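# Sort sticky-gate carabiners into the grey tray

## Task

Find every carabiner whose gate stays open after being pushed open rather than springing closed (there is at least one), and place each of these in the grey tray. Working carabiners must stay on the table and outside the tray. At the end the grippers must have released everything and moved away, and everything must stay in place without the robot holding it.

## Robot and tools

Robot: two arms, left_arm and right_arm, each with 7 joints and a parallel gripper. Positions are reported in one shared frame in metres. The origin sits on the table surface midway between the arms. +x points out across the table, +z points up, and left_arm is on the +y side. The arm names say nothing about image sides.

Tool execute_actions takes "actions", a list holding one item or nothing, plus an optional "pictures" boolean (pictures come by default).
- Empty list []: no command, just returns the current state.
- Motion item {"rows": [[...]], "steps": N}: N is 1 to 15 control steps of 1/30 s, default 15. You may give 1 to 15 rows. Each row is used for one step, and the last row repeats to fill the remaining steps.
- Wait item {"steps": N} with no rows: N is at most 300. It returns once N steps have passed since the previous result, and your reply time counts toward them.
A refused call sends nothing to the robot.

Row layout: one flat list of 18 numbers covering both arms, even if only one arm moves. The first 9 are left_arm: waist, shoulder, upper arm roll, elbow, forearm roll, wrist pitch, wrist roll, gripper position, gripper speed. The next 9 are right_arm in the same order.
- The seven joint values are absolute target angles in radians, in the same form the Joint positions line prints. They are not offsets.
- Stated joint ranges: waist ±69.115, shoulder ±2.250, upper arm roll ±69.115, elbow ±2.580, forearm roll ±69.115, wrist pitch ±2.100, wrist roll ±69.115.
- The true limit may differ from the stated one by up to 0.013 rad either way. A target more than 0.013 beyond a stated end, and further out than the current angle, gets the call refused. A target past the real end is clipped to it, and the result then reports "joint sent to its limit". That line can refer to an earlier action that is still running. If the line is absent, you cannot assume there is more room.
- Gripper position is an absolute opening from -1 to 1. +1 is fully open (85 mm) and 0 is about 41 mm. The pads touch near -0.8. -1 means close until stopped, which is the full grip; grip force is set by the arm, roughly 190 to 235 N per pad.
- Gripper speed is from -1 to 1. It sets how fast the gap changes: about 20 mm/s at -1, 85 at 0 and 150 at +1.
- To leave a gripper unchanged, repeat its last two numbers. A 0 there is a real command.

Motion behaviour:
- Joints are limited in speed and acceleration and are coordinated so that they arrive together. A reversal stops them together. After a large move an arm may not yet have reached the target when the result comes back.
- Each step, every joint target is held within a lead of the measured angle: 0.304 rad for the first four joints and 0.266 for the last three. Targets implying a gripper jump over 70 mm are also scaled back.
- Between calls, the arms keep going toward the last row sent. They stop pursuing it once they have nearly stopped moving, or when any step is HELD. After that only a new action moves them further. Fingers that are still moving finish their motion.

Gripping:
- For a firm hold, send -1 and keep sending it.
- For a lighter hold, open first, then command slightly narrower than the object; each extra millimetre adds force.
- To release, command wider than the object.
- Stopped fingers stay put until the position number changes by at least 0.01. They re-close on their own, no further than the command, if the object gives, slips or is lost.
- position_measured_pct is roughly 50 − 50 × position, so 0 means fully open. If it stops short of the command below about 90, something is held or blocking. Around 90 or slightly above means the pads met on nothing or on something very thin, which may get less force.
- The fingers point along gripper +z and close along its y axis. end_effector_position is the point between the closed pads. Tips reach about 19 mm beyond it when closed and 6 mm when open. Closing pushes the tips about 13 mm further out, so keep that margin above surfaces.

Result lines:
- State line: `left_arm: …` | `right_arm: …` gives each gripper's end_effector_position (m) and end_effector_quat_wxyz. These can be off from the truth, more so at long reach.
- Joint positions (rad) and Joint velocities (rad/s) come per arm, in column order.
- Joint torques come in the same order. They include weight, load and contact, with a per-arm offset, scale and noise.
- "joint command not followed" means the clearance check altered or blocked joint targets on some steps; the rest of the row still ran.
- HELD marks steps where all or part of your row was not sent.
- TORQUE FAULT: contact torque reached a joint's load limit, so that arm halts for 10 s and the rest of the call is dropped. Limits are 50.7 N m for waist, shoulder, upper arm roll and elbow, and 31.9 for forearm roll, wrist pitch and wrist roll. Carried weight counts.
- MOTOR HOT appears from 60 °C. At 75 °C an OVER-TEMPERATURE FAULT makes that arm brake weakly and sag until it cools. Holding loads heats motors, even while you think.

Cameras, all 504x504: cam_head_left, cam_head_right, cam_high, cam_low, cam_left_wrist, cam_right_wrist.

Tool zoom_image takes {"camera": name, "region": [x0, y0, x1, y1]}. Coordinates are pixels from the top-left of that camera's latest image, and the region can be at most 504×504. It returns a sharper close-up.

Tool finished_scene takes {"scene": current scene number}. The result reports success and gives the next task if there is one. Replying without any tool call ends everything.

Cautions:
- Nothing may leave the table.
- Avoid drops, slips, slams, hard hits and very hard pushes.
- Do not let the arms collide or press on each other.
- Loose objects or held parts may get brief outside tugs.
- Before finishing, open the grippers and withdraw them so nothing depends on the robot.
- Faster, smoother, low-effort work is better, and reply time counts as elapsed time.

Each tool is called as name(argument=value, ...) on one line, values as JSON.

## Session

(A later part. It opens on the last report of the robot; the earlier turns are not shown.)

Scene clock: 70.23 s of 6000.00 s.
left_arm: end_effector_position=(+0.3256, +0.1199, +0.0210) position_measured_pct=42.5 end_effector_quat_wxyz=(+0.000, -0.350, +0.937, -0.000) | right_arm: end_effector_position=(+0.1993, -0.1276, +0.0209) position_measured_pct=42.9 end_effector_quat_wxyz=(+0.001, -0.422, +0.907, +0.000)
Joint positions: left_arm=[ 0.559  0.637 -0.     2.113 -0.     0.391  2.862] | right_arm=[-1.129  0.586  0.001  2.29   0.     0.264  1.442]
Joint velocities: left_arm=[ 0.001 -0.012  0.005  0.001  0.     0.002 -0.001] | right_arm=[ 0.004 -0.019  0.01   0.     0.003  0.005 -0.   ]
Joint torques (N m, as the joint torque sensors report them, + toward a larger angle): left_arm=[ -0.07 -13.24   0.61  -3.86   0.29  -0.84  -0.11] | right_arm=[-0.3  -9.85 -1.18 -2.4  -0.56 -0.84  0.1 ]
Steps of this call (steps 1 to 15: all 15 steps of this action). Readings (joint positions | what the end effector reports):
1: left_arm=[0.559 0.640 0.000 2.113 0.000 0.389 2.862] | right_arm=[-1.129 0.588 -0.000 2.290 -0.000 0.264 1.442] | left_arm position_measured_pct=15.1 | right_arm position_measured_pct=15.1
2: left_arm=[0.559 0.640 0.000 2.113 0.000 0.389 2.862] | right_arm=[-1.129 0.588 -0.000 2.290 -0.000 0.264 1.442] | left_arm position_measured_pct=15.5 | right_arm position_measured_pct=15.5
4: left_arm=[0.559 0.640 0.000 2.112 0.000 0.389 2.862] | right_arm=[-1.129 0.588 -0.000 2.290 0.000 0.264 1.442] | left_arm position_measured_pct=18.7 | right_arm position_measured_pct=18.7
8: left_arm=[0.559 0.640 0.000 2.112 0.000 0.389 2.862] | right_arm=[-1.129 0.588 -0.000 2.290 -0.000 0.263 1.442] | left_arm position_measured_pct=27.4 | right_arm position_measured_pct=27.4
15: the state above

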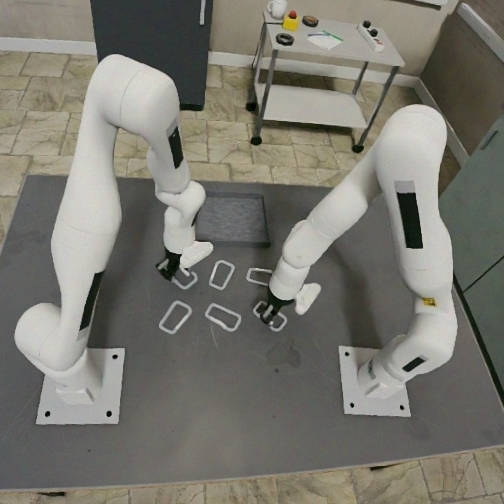

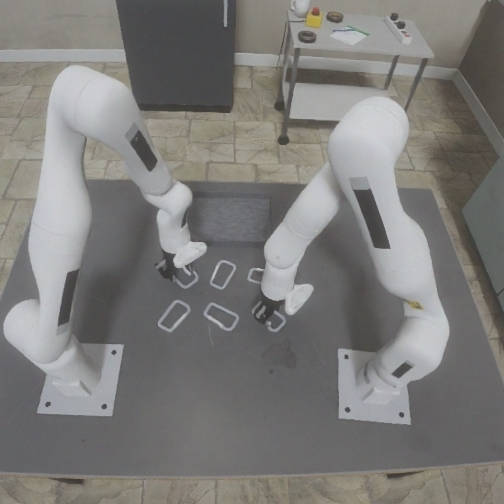

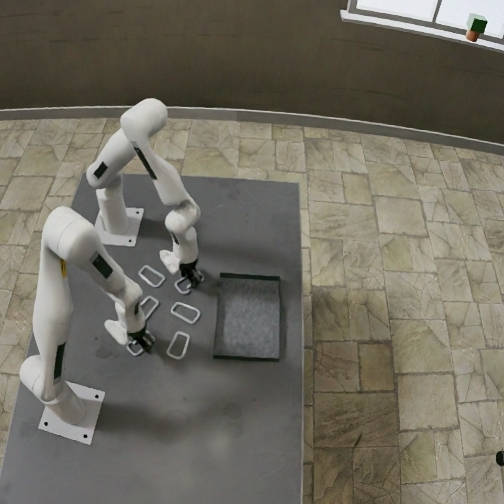

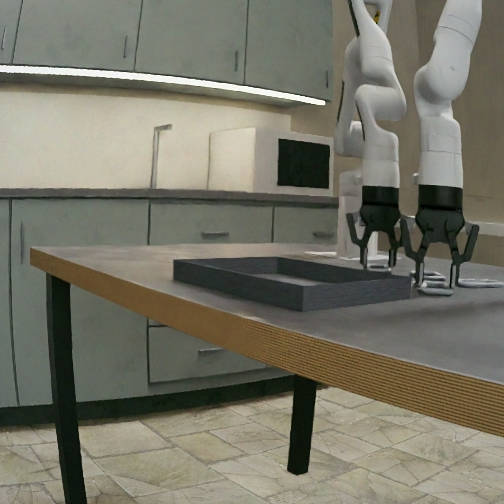

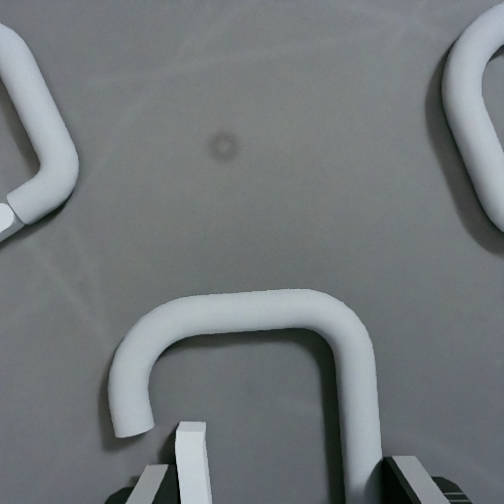

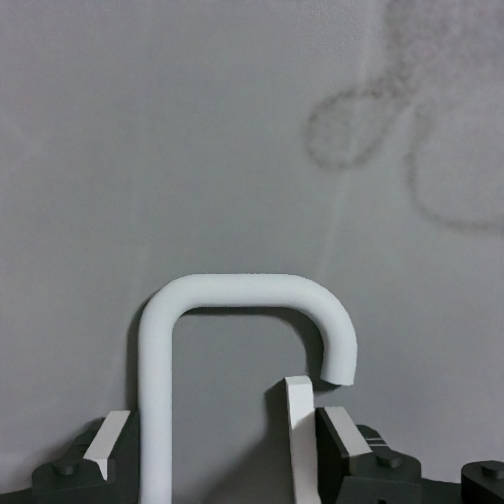

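execute_actions(actions=[{"rows":[[0.559,0.6311,0,2.1108,0,0.3997,2.862,-0.08,-0.5, -1.1292,0.5774,0,2.2882,0,0.276,1.442,-0.1,-0.5]],"steps":15}])

execute_actions(actions=[{"rows":[[0.559,0.6311,0,2.1108,0,0.3997,2.862,0.7,0.3, -1.1292,0.5774,0,2.2882,0,0.276,1.442,0.7,0.3]],"steps":15}])

Scene clock: 73.33 s of 6000.00 s.
left_arm: end_effector_position=(+0.3271, +0.1176, +0.0268) position_measured_pct=54.0 end_effector_quat_wxyz=(+0.002, -0.349, +0.937, -0.003) | right_arm: end_effector_position=(+0.1988, -0.1240, +0.0263) position_measured_pct=54.4 end_effector_quat_wxyz=(+0.004, -0.424, +0.906, +0.003)
Joint positions: left_arm=[0.56  0.623 0.001 2.11  0.    0.401 2.862] | right_arm=[-1.131  0.569 -0.002  2.286 -0.001  0.277  1.442]
Joint velocities: left_arm=[ 0.    -0.     0.     0.001 -0.    -0.    -0.   ] | right_arm=[-0.002 -0.     0.001  0.    -0.    -0.    -0.   ]
Joint torques (N m, as the joint torque sensors report them, + toward a larger angle): left_arm=[ -0.66 -10.08  -0.21  -2.79  -0.43  -0.72  -0.2 ] | right_arm=[ 1.94 -7.1   1.88 -1.27 -0.07 -0.76  0.  ]
Steps of this call (steps 1 to 15: the robot went on to your last target; steps 16 to 78: nothing new was sent; steps 79 to 93: all 15 steps of this action). Readings (joint positions | what the end effector reports):
79: left_arm=[0.559 0.636 -0.000 2.113 -0.000 0.392 2.862] | right_arm=[-1.128 0.583 0.002 2.290 0.001 0.265 1.442] | left_arm position_measured_pct=44.4 | right_arm position_measured_pct=46.8
80: left_arm=[0.559 0.632 -0.000 2.112 -0.000 0.395 2.862] | right_arm=[-1.128 0.579 0.001 2.289 0.000 0.270 1.442] | left_arm position_measured_pct=44.8 | right_arm position_measured_pct=47.2
82: left_arm=[0.559 0.629 -0.000 2.111 -0.000 0.400 2.862] | right_arm=[-1.128 0.575 0.001 2.288 0.001 0.276 1.442] | left_arm position_measured_pct=47.6 | right_arm position_measured_pct=49.6
86: left_arm=[0.559 0.624 0.001 2.111 -0.000 0.402 2.862] | right_arm=[-1.130 0.570 -0.001 2.287 -0.000 0.278 1.442] | left_arm position_measured_pct=52.8 | right_arm position_measured_pct=54.0
93: the state above

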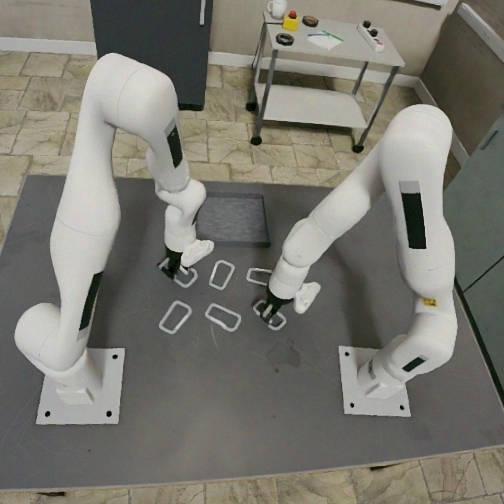

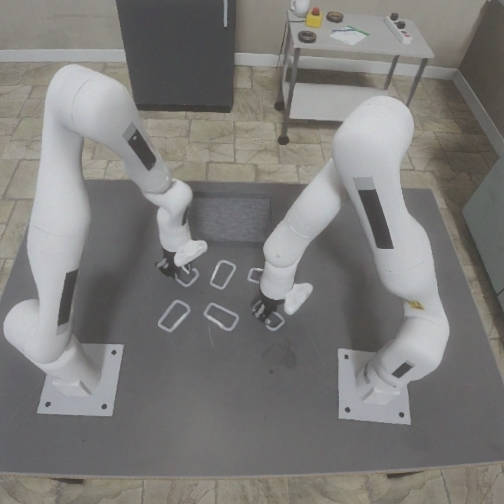

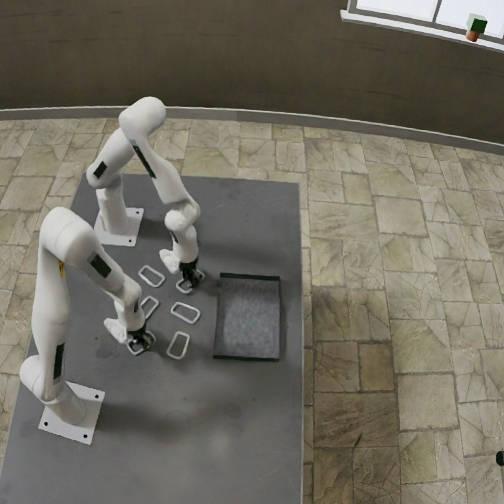

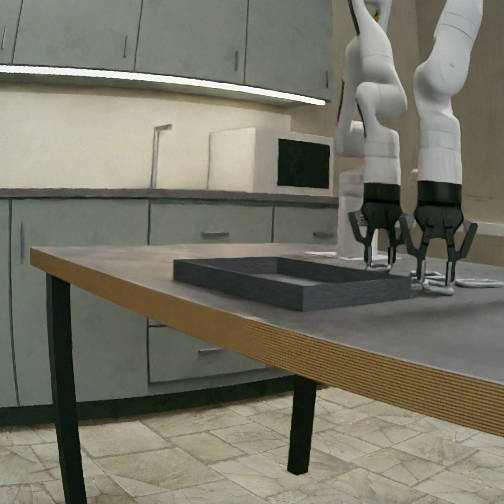

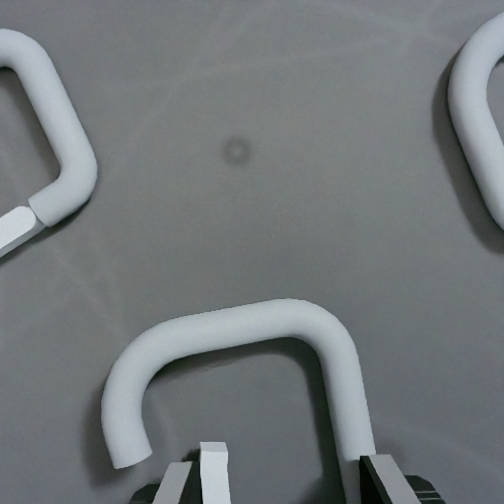

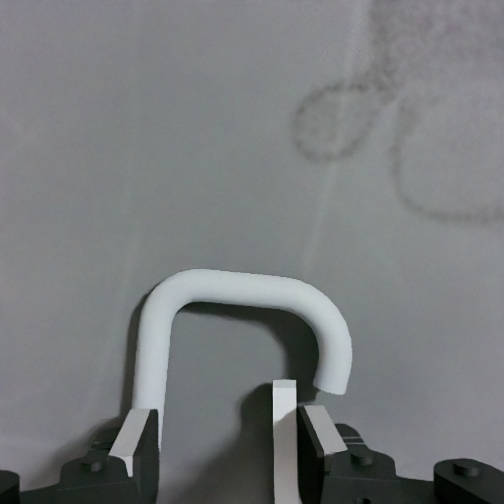

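Scene clock: 73.83 s of 6000.00 s.
left_arm: end_effector_position=(+0.3257, +0.1196, +0.0237) position_measured_pct=15.5 end_effector_quat_wxyz=(+0.000, -0.350, +0.937, -0.000) | right_arm: end_effector_position=(+0.1985, -0.1274, +0.0237) position_measured_pct=15.5 end_effector_quat_wxyz=(+0.000, -0.423, +0.906, +0.000)
Joint positions: left_arm=[ 0.559  0.631 -0.     2.111 -0.     0.4    2.862] | right_arm=[-1.129  0.577  0.     2.288  0.     0.276  1.442]
Joint velocities: left_arm=[-0.     0.002  0.001  0.003 -0.    -0.001  0.   ] | right_arm=[-0.     0.002  0.    -0.     0.001  0.     0.   ]
Joint torques (N m, as the joint torque sensors report them, + toward a larger angle): left_arm=[  0.24 -16.22   0.53  -3.45  -0.28   0.13  -0.25] | right_arm=[  0.43 -13.81   0.49  -2.53  -0.3   -0.24   0.07]
Steps of this call (steps 1 to 15: all 15 steps of this action). Readings (joint positions | what the end effector reports):
1: left_arm=[0.560 0.623 0.001 2.109 0.000 0.401 2.862] | right_arm=[-1.131 0.569 -0.002 2.286 -0.001 0.277 1.442] | left_arm position_measured_pct=54.0 | right_arm position_measured_pct=54.4
2: left_arm=[0.560 0.624 0.001 2.109 0.001 0.399 2.862] | right_arm=[-1.131 0.570 -0.003 2.286 -0.001 0.276 1.442] | left_arm position_measured_pct=53.2 | right_arm position_measured_pct=53.6
4: left_arm=[0.560 0.626 0.001 2.109 0.000 0.399 2.862] | right_arm=[-1.131 0.572 -0.001 2.287 -0.000 0.276 1.442] | left_arm position_measured_pct=48.0 | right_arm position_measured_pct=48.4
8: left_arm=[0.559 0.630 -0.000 2.111 -0.000 0.400 2.862] | right_arm=[-1.130 0.576 0.000 2.288 0.000 0.276 1.442] | left_arm position_measured_pct=34.1 | right_arm position_measured_pct=34.5
15: the state above

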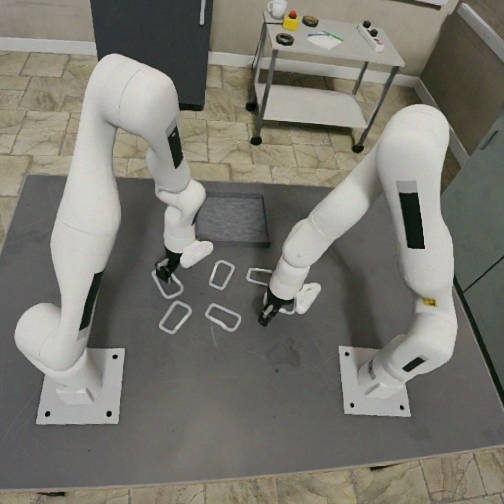

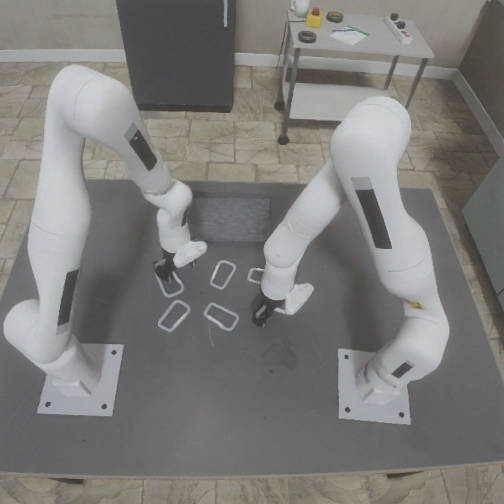

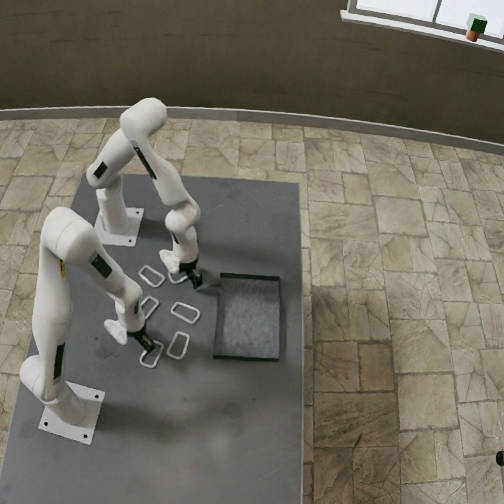

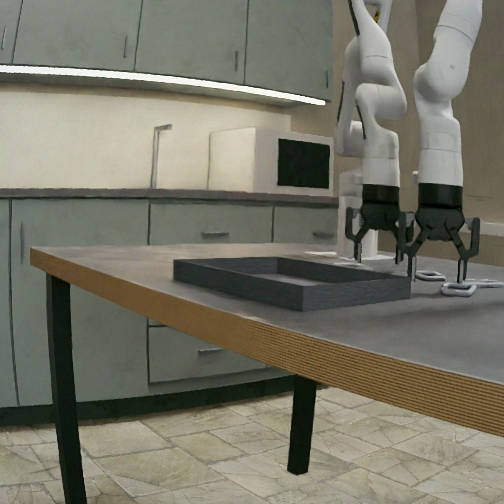

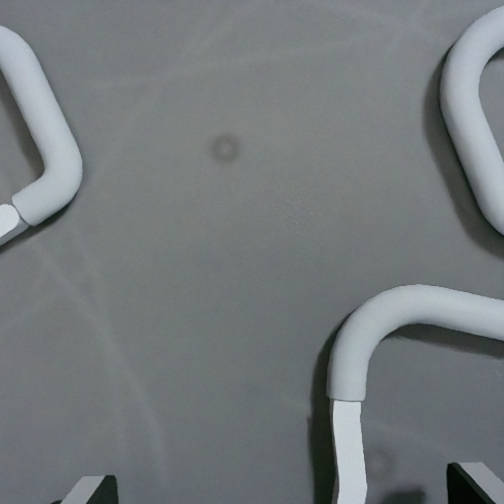

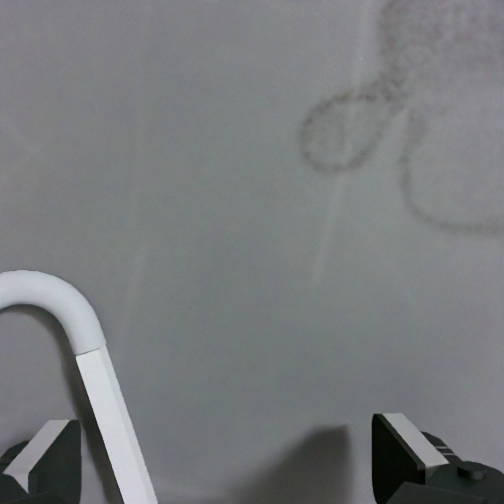

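execute_actions(actions=[{"rows":[[0.559,0.56,0,2.097,0,0.484,3.1,0.7,0.3, -1.1292,0.49,0,2.271,0,0.38,1.6,0.7,0.3]],"steps":6}], pictures=false)

execute_actions(actions=[{"rows":[[0.803,0.4873,0,2.4119,0,0.2424,5.043,0.7,0.3, -0.8894,0.6297,0,1.9957,0,0.5162,2.059,0.7,0.3]],"steps":15}], pictures=false)

execute_actions(actions=[{"steps":42}])

Scene clock: 80.40 s of 6000.00 s.
left_arm: end_effector_position=(+0.3262, +0.1193, +0.0412) position_measured_pct=15.1 end_effector_quat_wxyz=(+0.001, -0.415, +0.910, -0.001) | right_arm: end_effector_position=(+0.1990, -0.1265, +0.0473) position_measured_pct=15.1 end_effector_quat_wxyz=(+0.002, -0.477, +0.879, +0.001)
Joint positions: left_arm=[ 0.559  0.587 -0.     2.103 -0.     0.449  3.002] | right_arm=[-1.129  0.506  0.     2.274  0.     0.356  1.565]
Joint velocities: left_arm=[-0.    -0.341  0.001 -0.072  0.001  0.423  1.209] | right_arm=[ 0.    -0.31   0.002 -0.083  0.001  0.489  0.766]
Joint torques (N m, as the joint torque sensors report them, + toward a larger angle): left_arm=[ -0.34 -16.17   0.19  -4.12  -0.19  -0.07  -0.22] | right_arm=[  0.3  -11.06   0.06  -2.36  -0.33   0.21   0.11]
Steps of this call (steps 1 to 15: the robot went on to your last target; steps 16 to 90: nothing new was sent; then 3.37 s passed at rest; steps 91 to 96: all 6 steps of this action). Readings (joint positions | what the end effector reports):
91: left_arm=[0.559 0.630 -0.000 2.111 -0.000 0.400 2.864] | right_arm=[-1.129 0.576 -0.000 2.288 -0.000 0.277 1.443] | left_arm position_measured_pct=15.1 | right_arm position_measured_pct=15.1
92: left_arm=[0.559 0.627 -0.000 2.110 -0.000 0.404 2.873] | right_arm=[-1.129 0.569 -0.000 2.287 -0.000 0.283 1.452] | left_arm position_measured_pct=15.1 | right_arm position_measured_pct=15.1
94: left_arm=[0.559 0.610 -0.000 2.107 -0.000 0.422 2.924] | right_arm=[-1.129 0.538 -0.000 2.282 -0.000 0.315 1.500] | left_arm position_measured_pct=15.1 | right_arm position_measured_pct=15.1
96: the state above

Scene clock: 80.90 s of 6000.00 s.
left_arm: end_effector_position=(+0.2103, +0.1235, +0.0406) position_measured_pct=15.1 end_effector_quat_wxyz=(-0.000, -0.549, +0.836, +0.001) | right_arm: end_effector_position=(+0.3141, -0.1177, +0.0419) position_measured_pct=15.1 end_effector_quat_wxyz=(+0.002, -0.585, +0.811, -0.000)
Joint positions: left_arm=[0.772 0.496 0.001 2.376 0.    0.272 3.522] | right_arm=[-0.898  0.623  0.001  2.001  0.     0.514  2.05 ]
Joint velocities: left_arm=[ 0.198 -0.056 -0.003  0.262  0.    -0.211  1.215] | right_arm=[ 0.116  0.074  0.01  -0.158  0.004  0.065  0.379]
Joint torques (N m, as the joint torque sensors report them, + toward a larger angle): left_arm=[ -0.62 -12.97   0.69  -3.39  -0.16  -0.33  -0.01] | right_arm=[ -1.45 -17.54  -1.28  -2.87  -0.63  -0.04  -0.06]
Steps of this call (steps 1 to 15: all 15 steps of this action). Readings (joint positions | what the end effector reports):
1: left_arm=[0.560 0.575 -0.000 2.101 -0.000 0.462 3.041] | right_arm=[-1.128 0.499 -0.000 2.271 -0.000 0.371 1.588] | left_arm position_measured_pct=15.1 | right_arm position_measured_pct=15.1
2: left_arm=[0.565 0.565 -0.001 2.104 -0.000 0.466 3.073] | right_arm=[-1.122 0.496 -0.001 2.264 -0.000 0.386 1.611] | left_arm position_measured_pct=15.1 | right_arm position_measured_pct=15.1
4: left_arm=[0.587 0.550 -0.002 2.126 -0.000 0.456 3.123] | right_arm=[-1.095 0.502 -0.001 2.234 -0.000 0.415 1.665] | left_arm position_measured_pct=15.1 | right_arm position_measured_pct=15.1
8: left_arm=[0.676 0.523 -0.000 2.235 0.000 0.382 3.239] | right_arm=[-0.998 0.554 -0.000 2.120 0.000 0.464 1.803] | left_arm position_measured_pct=15.1 | right_arm position_measured_pct=15.1
15: the state above

Scene clock: 82.30 s of 6000.00 s.
left_arm: end_effector_position=(+0.1961, +0.1262, +0.0401) position_measured_pct=15.1 end_effector_quat_wxyz=(-0.000, +0.970, -0.242, -0.000) | right_arm: end_effector_position=(+0.3163, -0.1195, +0.0402) position_measured_pct=15.1 end_effector_quat_wxyz=(-0.000, -0.585, +0.811, -0.000)
Joint positions: left_arm=[ 0.803  0.487 -0.     2.412  0.     0.242  5.043] | right_arm=[-0.889  0.63   0.     1.996  0.     0.516  2.059]
Joint velocities: left_arm=[-0.    -0.    -0.    -0.    -0.001  0.001  0.001] | right_arm=[ 0.001  0.    -0.     0.    -0.     0.    -0.   ]
Joint torques (N m, as the joint torque sensors report them, + toward a larger angle): left_arm=[ -0.18 -12.3    0.4   -2.44  -0.01  -0.1   -0.31] | right_arm=[  0.36 -17.18   0.4   -4.26  -0.4   -0.24   0.05]
Steps of this call (steps 1 to 42: the robot went on to your last target). Readings (joint positions | what the end effector reports):
1: left_arm=[0.778 0.494 0.000 2.383 0.000 0.265 3.562] | right_arm=[-0.896 0.625 0.002 1.997 0.000 0.515 2.057] | left_arm position_measured_pct=15.1 | right_arm position_measured_pct=15.1
2: left_arm=[0.783 0.493 0.000 2.390 0.000 0.260 3.603] | right_arm=[-0.895 0.625 0.001 1.997 0.000 0.516 2.059] | left_arm position_measured_pct=15.1 | right_arm position_measured_pct=15.1
4: left_arm=[0.790 0.491 0.000 2.398 0.000 0.253 3.684] | right_arm=[-0.893 0.627 0.000 1.996 0.000 0.516 2.059] | left_arm position_measured_pct=15.1 | right_arm position_measured_pct=15.1
8: left_arm=[0.798 0.489 0.000 2.407 0.000 0.247 3.847] | right_arm=[-0.890 0.629 0.000 1.996 0.000 0.516 2.059] | left_arm position_measured_pct=15.1 | right_arm position_measured_pct=15.1
42: the state above

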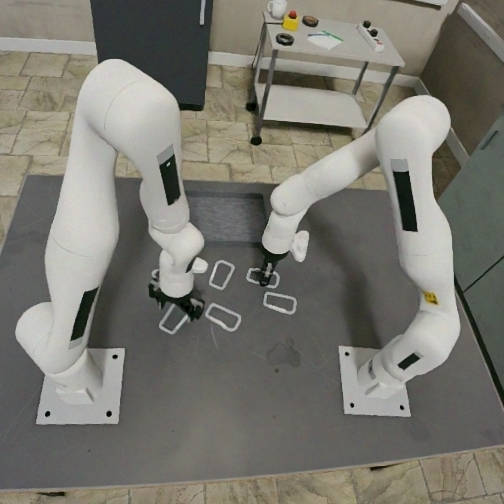

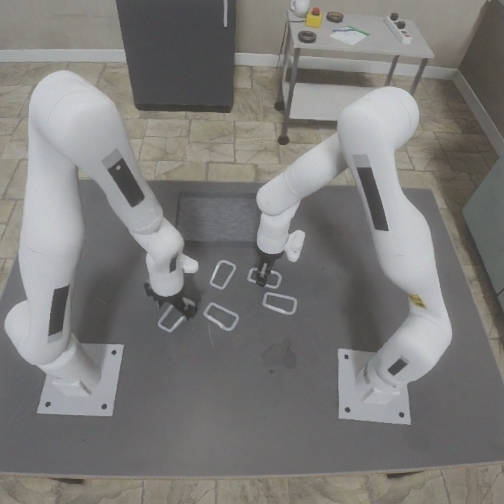

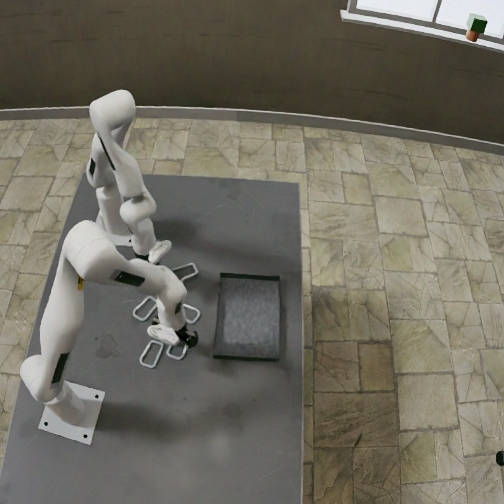

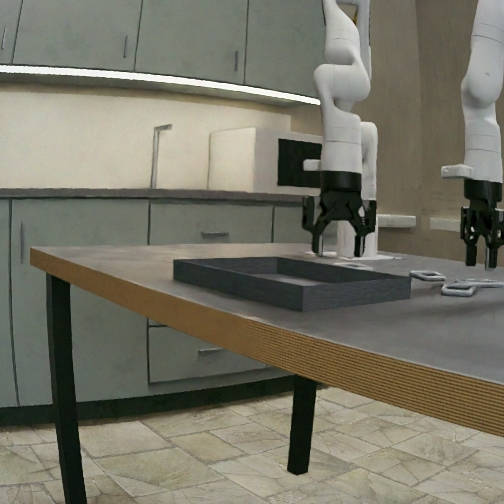

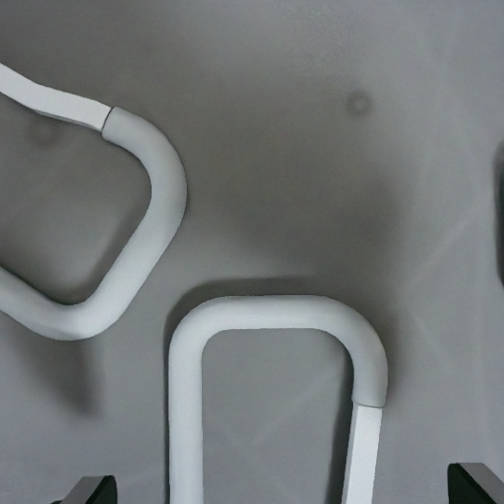

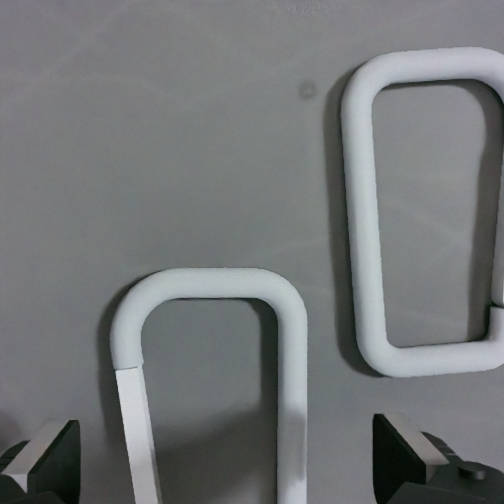

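execute_actions(actions=[{"rows":[[0.803,0.5667,0,2.4262,0,0.1487,5.043,0.6,0, -0.8841,0.6874,0,1.9903,0,0.4639,2.064,0.6,0]],"steps":12}], pictures=false)

execute_actions(actions=[{"rows":[[0.803,0.5667,0,2.4262,0,0.1487,5.043,0.0,-0.2, -0.8841,0.6874,0,1.9903,0,0.4639,2.064,0.0,-0.2]],"steps":15}])

Scene clock: 87.87 s of 6000.00 s.
left_arm: end_effector_position=(+0.1965, +0.1257, +0.0181) position_measured_pct=19.8 end_effector_quat_wxyz=(+0.001, +0.970, -0.242, +0.001) | right_arm: end_effector_position=(+0.3213, -0.1177, +0.0181) position_measured_pct=19.8 end_effector_quat_wxyz=(+0.001, -0.585, +0.811, +0.000)
Joint positions: left_arm=[ 0.803  0.565 -0.     2.426 -0.     0.149  5.043] | right_arm=[-0.884  0.686 -0.     1.99   0.     0.464  2.064]
Joint velocities: left_arm=[-0.     0.018  0.     0.004 -0.    -0.001 -0.   ] | right_arm=[ 0.003  0.011 -0.     0.    -0.001  0.001  0.   ]
Joint torques (N m, as the joint torque sensors report them, + toward a larger angle): left_arm=[ -0.13 -13.25   0.67  -1.43  -0.22  -0.35  -0.02] | right_arm=[  0.48 -17.95   0.36  -4.14  -0.36  -0.31   0.13]
Steps of this call (steps 1 to 30: the robot went on to your last target; steps 31 to 90: nothing new was sent; then 2.17 s passed at rest; steps 91 to 102: all 12 steps of this action). Readings (joint positions | what the end effector reports):
91: left_arm=[0.803 0.489 0.000 2.412 -0.000 0.241 5.043] | right_arm=[-0.889 0.631 -0.000 1.996 -0.000 0.515 2.059] | left_arm position_measured_pct=15.1 | right_arm position_measured_pct=15.1
92: left_arm=[0.803 0.496 0.000 2.413 -0.000 0.235 5.043] | right_arm=[-0.889 0.638 -0.000 1.995 -0.000 0.511 2.059] | left_arm position_measured_pct=15.5 | right_arm position_measured_pct=15.5
94: left_arm=[0.803 0.526 0.000 2.418 -0.000 0.204 5.043] | right_arm=[-0.886 0.666 -0.000 1.992 -0.000 0.488 2.062] | left_arm position_measured_pct=18.7 | right_arm position_measured_pct=18.7
98: left_arm=[0.803 0.562 -0.000 2.426 0.000 0.151 5.043] | right_arm=[-0.884 0.684 0.000 1.991 0.000 0.464 2.064] | left_arm position_measured_pct=19.8 | right_arm position_measured_pct=19.8
102: the state above

Scene clock: 88.37 s of 6000.00 s.
left_arm: end_effector_position=(+0.1971, +0.1262, +0.0186) position_measured_pct=48.0 end_effector_quat_wxyz=(+0.000, +0.970, -0.241, +0.001) | right_arm: end_effector_position=(+0.3212, -0.1169, +0.0189) position_measured_pct=48.0 end_effector_quat_wxyz=(+0.001, -0.585, +0.811, +0.001)
Joint positions: left_arm=[ 0.802  0.563 -0.001  2.426 -0.     0.149  5.043] | right_arm=[-0.885  0.684 -0.001  1.99  -0.001  0.465  2.064]
Joint velocities: left_arm=[-0.001  0.001  0.004 -0.002  0.002 -0.003  0.   ] | right_arm=[ 0.     0.001  0.004 -0.002  0.001 -0.005  0.   ]
Joint torques (N m, as the joint torque sensors report them, + toward a larger angle): left_arm=[  0.43 -10.43   1.28  -1.7    0.04  -0.19  -0.34] | right_arm=[  0.77 -14.89   1.27  -3.78  -0.23  -0.78   0.06]
Steps of this call (steps 1 to 15: all 15 steps of this action). Readings (joint positions | what the end effector reports):
1: left_arm=[0.803 0.565 -0.000 2.426 0.000 0.149 5.043] | right_arm=[-0.884 0.687 0.000 1.990 0.000 0.464 2.064] | left_arm position_measured_pct=19.8 | right_arm position_measured_pct=19.8
2: left_arm=[0.803 0.566 -0.000 2.426 0.000 0.149 5.043] | right_arm=[-0.884 0.687 0.000 1.990 0.000 0.464 2.064] | left_arm position_measured_pct=20.6 | right_arm position_measured_pct=20.6
4: left_arm=[0.803 0.566 -0.000 2.426 0.000 0.149 5.043] | right_arm=[-0.884 0.687 0.000 1.990 0.000 0.464 2.064] | left_arm position_measured_pct=24.2 | right_arm position_measured_pct=24.2
8: left_arm=[0.803 0.567 -0.000 2.426 -0.000 0.149 5.043] | right_arm=[-0.884 0.687 -0.000 1.990 -0.000 0.464 2.064] | left_arm position_measured_pct=33.7 | right_arm position_measured_pct=33.7
15: the state above

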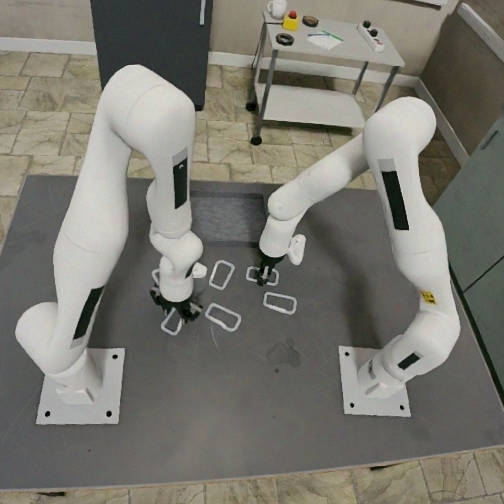

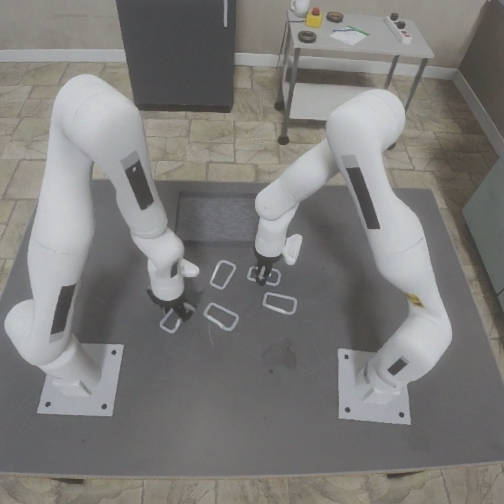

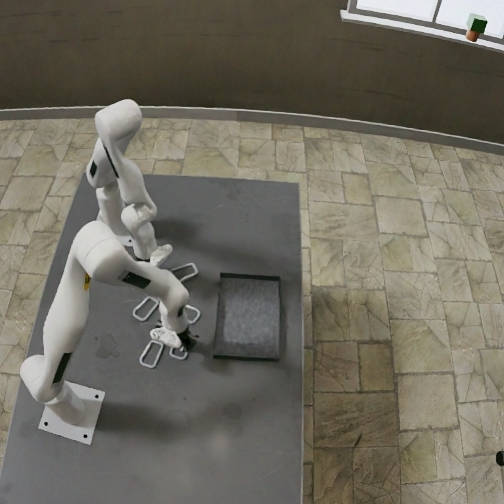

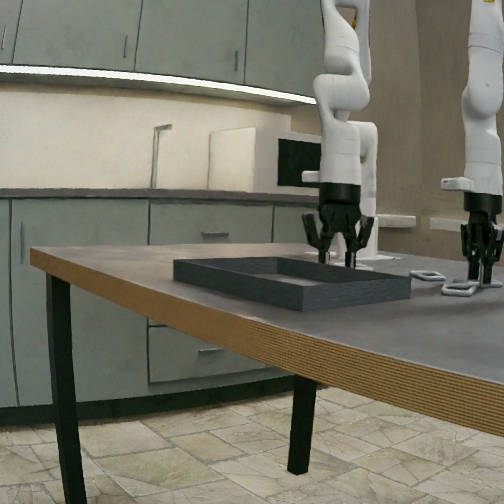

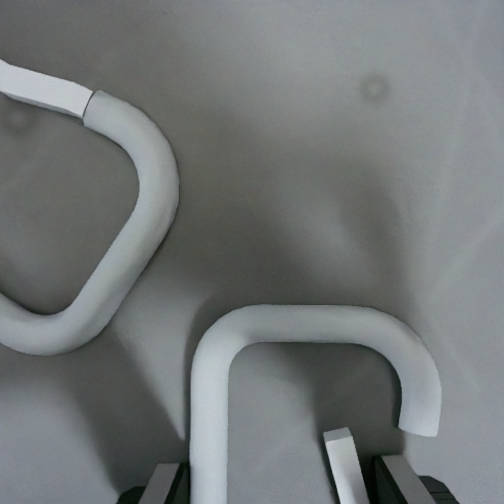

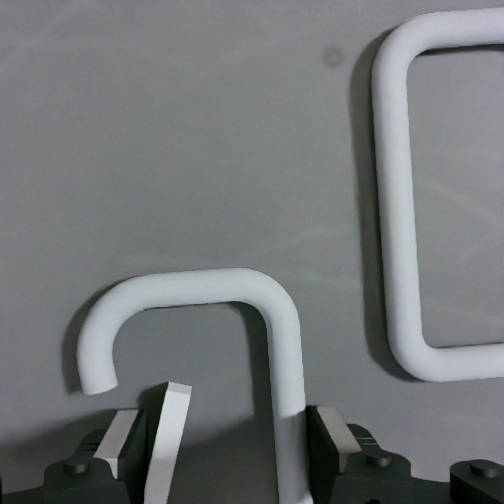

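Good. A bit further, then release.

execute_actions(actions=[{"rows":[[0.803,0.5667,0,2.4262,0,0.1487,5.043,-0.1,-0.5, -0.8841,0.6874,0,1.9903,0,0.4639,2.064,-0.06,-0.5]],"steps":10}])

execute_actions(actions=[{"rows":[[0.803,0.5667,0,2.4262,0,0.1487,5.043,0.6,0, -0.8841,0.6874,0,1.9903,0,0.4639,2.064,0.6,0]],"steps":15}])

Scene clock: 90.30 s of 6000.00 s.
left_arm: end_effector_position=(+0.1971, +0.1257, +0.0183) position_measured_pct=54.0 end_effector_quat_wxyz=(+0.001, +0.970, -0.242, +0.001) | right_arm: end_effector_position=(+0.3213, -0.1173, +0.0185) position_measured_pct=52.4 end_effector_quat_wxyz=(+0.001, -0.585, +0.811, +0.000)
Joint positions: left_arm=[ 0.802  0.564 -0.001  2.426 -0.     0.149  5.043] | right_arm=[-0.884  0.685 -0.     1.99  -0.     0.464  2.064]
Joint velocities: left_arm=[-0.     0.     0.     0.001  0.001  0.001  0.   ] | right_arm=[ 0.     0.    -0.    -0.    -0.001  0.001  0.   ]
Joint torques (N m, as the joint torque sensors report them, + toward a larger angle): left_arm=[  0.66 -11.32   1.24  -1.2    0.21  -0.11  -0.23] | right_arm=[  0.65 -15.95   0.59  -3.8   -0.15  -0.35  -0.03]
Steps of this call (steps 1 to 15: the robot went on to your last target; steps 16 to 48: nothing new was sent; steps 49 to 58: all 10 steps of this action). Readings (joint positions | what the end effector reports):
49: left_arm=[0.802 0.563 -0.001 2.426 -0.000 0.149 5.043] | right_arm=[-0.885 0.684 -0.001 1.990 -0.001 0.465 2.064] | left_arm position_measured_pct=48.8 | right_arm position_measured_pct=49.2
50: left_arm=[0.802 0.563 -0.001 2.426 -0.000 0.149 5.043] | right_arm=[-0.885 0.684 -0.001 1.990 -0.000 0.465 2.064] | left_arm position_measured_pct=49.2 | right_arm position_measured_pct=49.6
52: left_arm=[0.802 0.564 -0.001 2.426 -0.000 0.149 5.043] | right_arm=[-0.885 0.685 -0.001 1.990 -0.000 0.464 2.064] | left_arm position_measured_pct=52.0 | right_arm position_measured_pct=51.6
56: left_arm=[0.802 0.564 -0.001 2.426 -0.000 0.149 5.043] | right_arm=[-0.884 0.685 -0.000 1.990 -0.000 0.464 2.064] | left_arm position_measured_pct=54.0 | right_arm position_measured_pct=52.4
58: the state above

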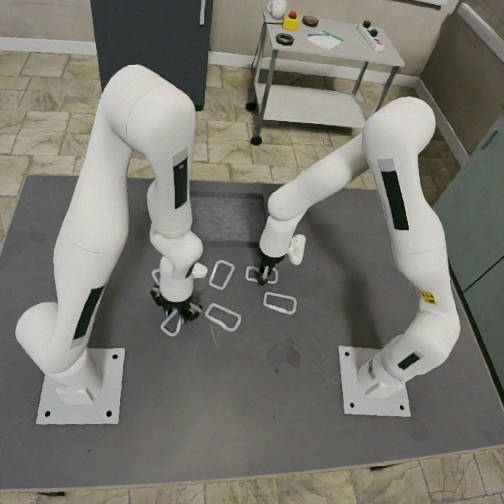

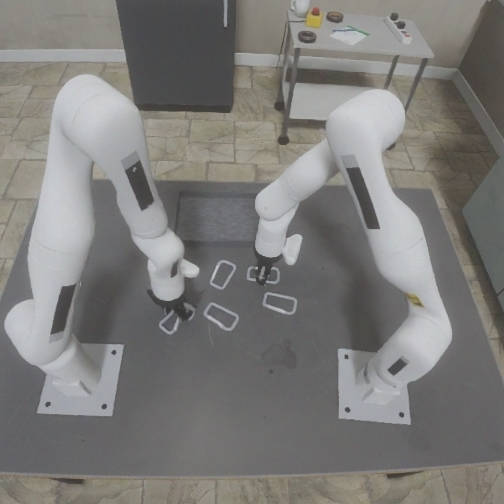

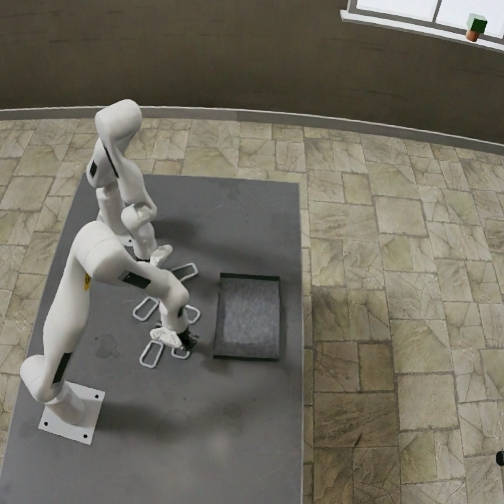

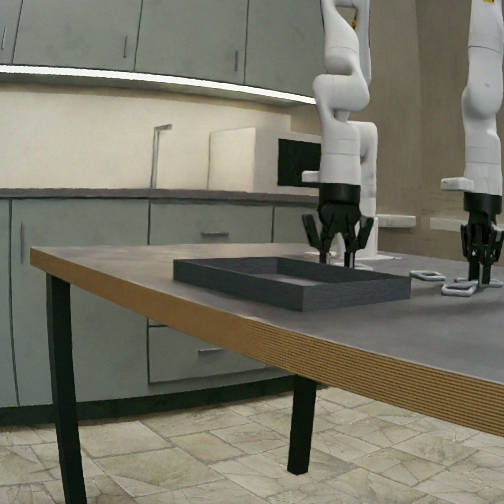

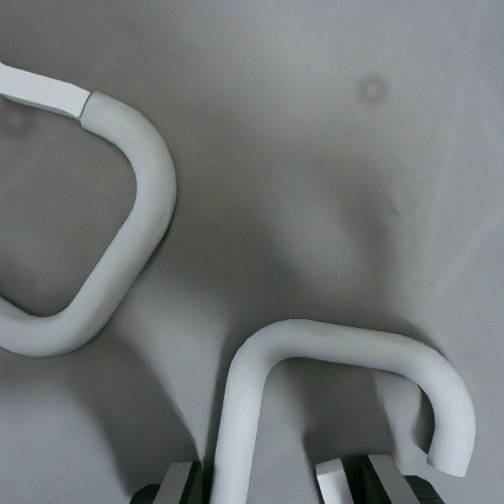

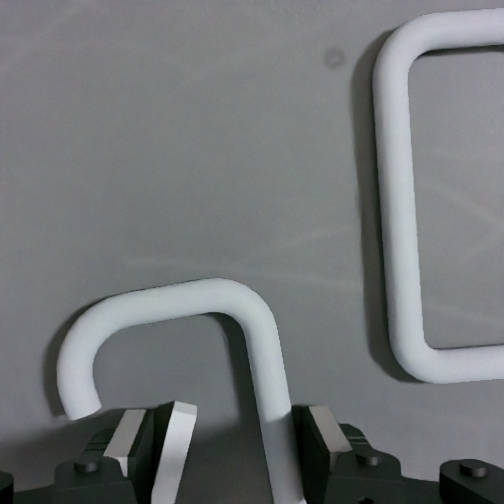

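Scene clock: 90.80 s of 6000.00 s.
left_arm: end_effector_position=(+0.1961, +0.1261, +0.0176) position_measured_pct=21.0 end_effector_quat_wxyz=(+0.000, +0.970, -0.242, +0.000) | right_arm: end_effector_position=(+0.3211, -0.1179, +0.0176) position_measured_pct=20.6 end_effector_quat_wxyz=(+0.000, -0.585, +0.811, +0.000)
Joint positions: left_arm=[0.803 0.567 0.    2.426 0.    0.149 5.043] | right_arm=[-0.884  0.687 -0.     1.99   0.     0.464  2.064]
Joint velocities: left_arm=[ 0.     0.001  0.001  0.001  0.    -0.001 -0.001] | right_arm=[ 0.001  0.    -0.     0.    -0.001 -0.    -0.   ]
Joint torques (N m, as the joint torque sensors report them, + toward a larger angle): left_arm=[  0.11 -13.07   0.29  -1.48  -0.03   0.08   0.  ] | right_arm=[  0.45 -17.68   0.4   -4.12  -0.39  -0.36   0.09]
Steps of this call (steps 1 to 15: all 15 steps of this action). Readings (joint positions | what the end effector reports):
1: left_arm=[0.802 0.564 -0.001 2.426 -0.000 0.149 5.043] | right_arm=[-0.884 0.685 -0.000 1.990 -0.000 0.464 2.064] | left_arm position_measured_pct=54.0 | right_arm position_measured_pct=52.4
2: left_arm=[0.803 0.565 -0.000 2.426 -0.000 0.148 5.043] | right_arm=[-0.884 0.686 -0.000 1.990 -0.000 0.464 2.064] | left_arm position_measured_pct=53.6 | right_arm position_measured_pct=52.0
4: left_arm=[0.803 0.566 0.000 2.426 0.000 0.149 5.043] | right_arm=[-0.884 0.686 -0.000 1.990 -0.000 0.464 2.064] | left_arm position_measured_pct=49.2 | right_arm position_measured_pct=47.6
8: left_arm=[0.803 0.566 -0.000 2.426 0.000 0.149 5.043] | right_arm=[-0.884 0.687 -0.000 1.990 -0.000 0.464 2.064] | left_arm position_measured_pct=38.1 | right_arm position_measured_pct=36.1
15: the state above

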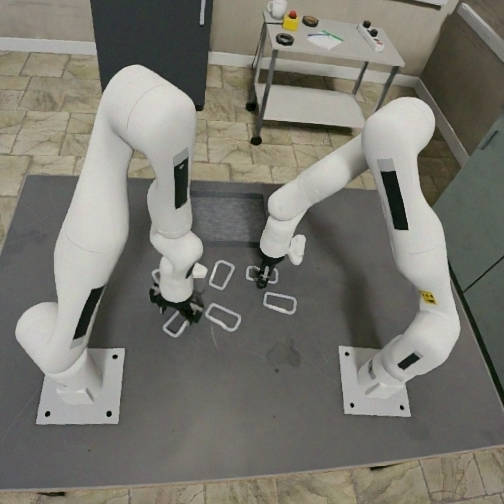

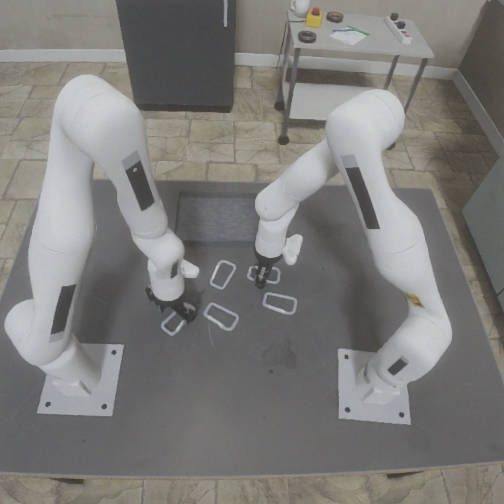

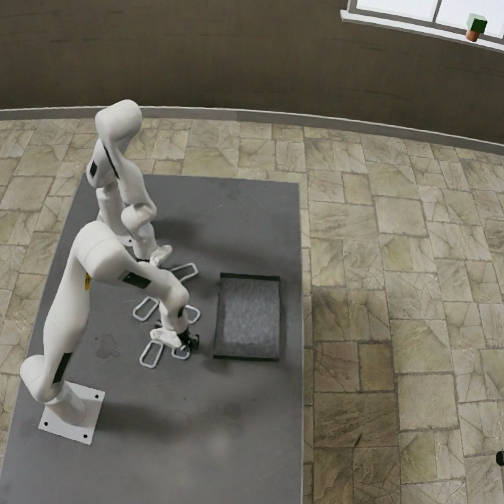

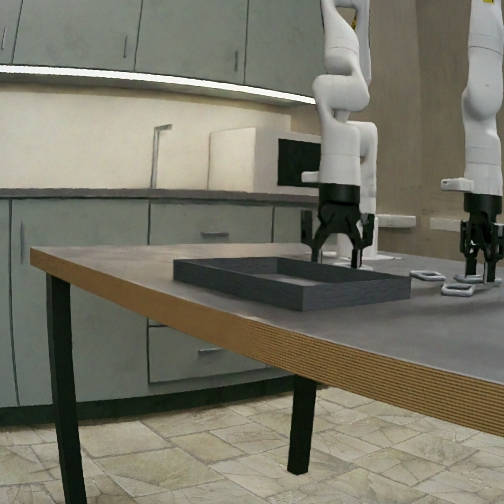

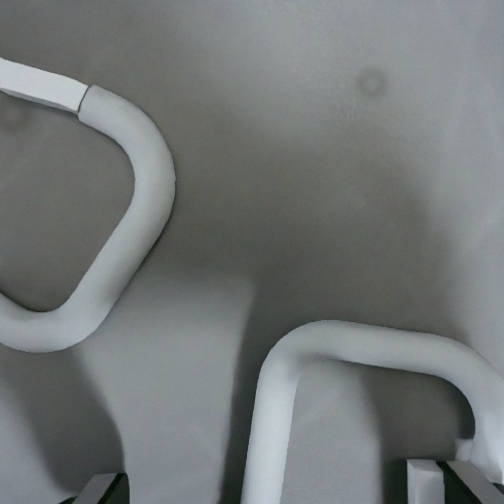

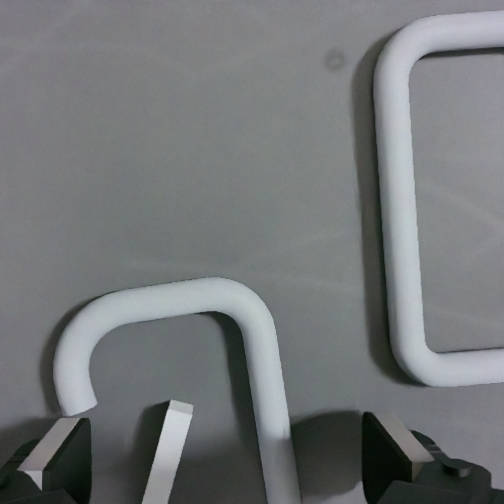

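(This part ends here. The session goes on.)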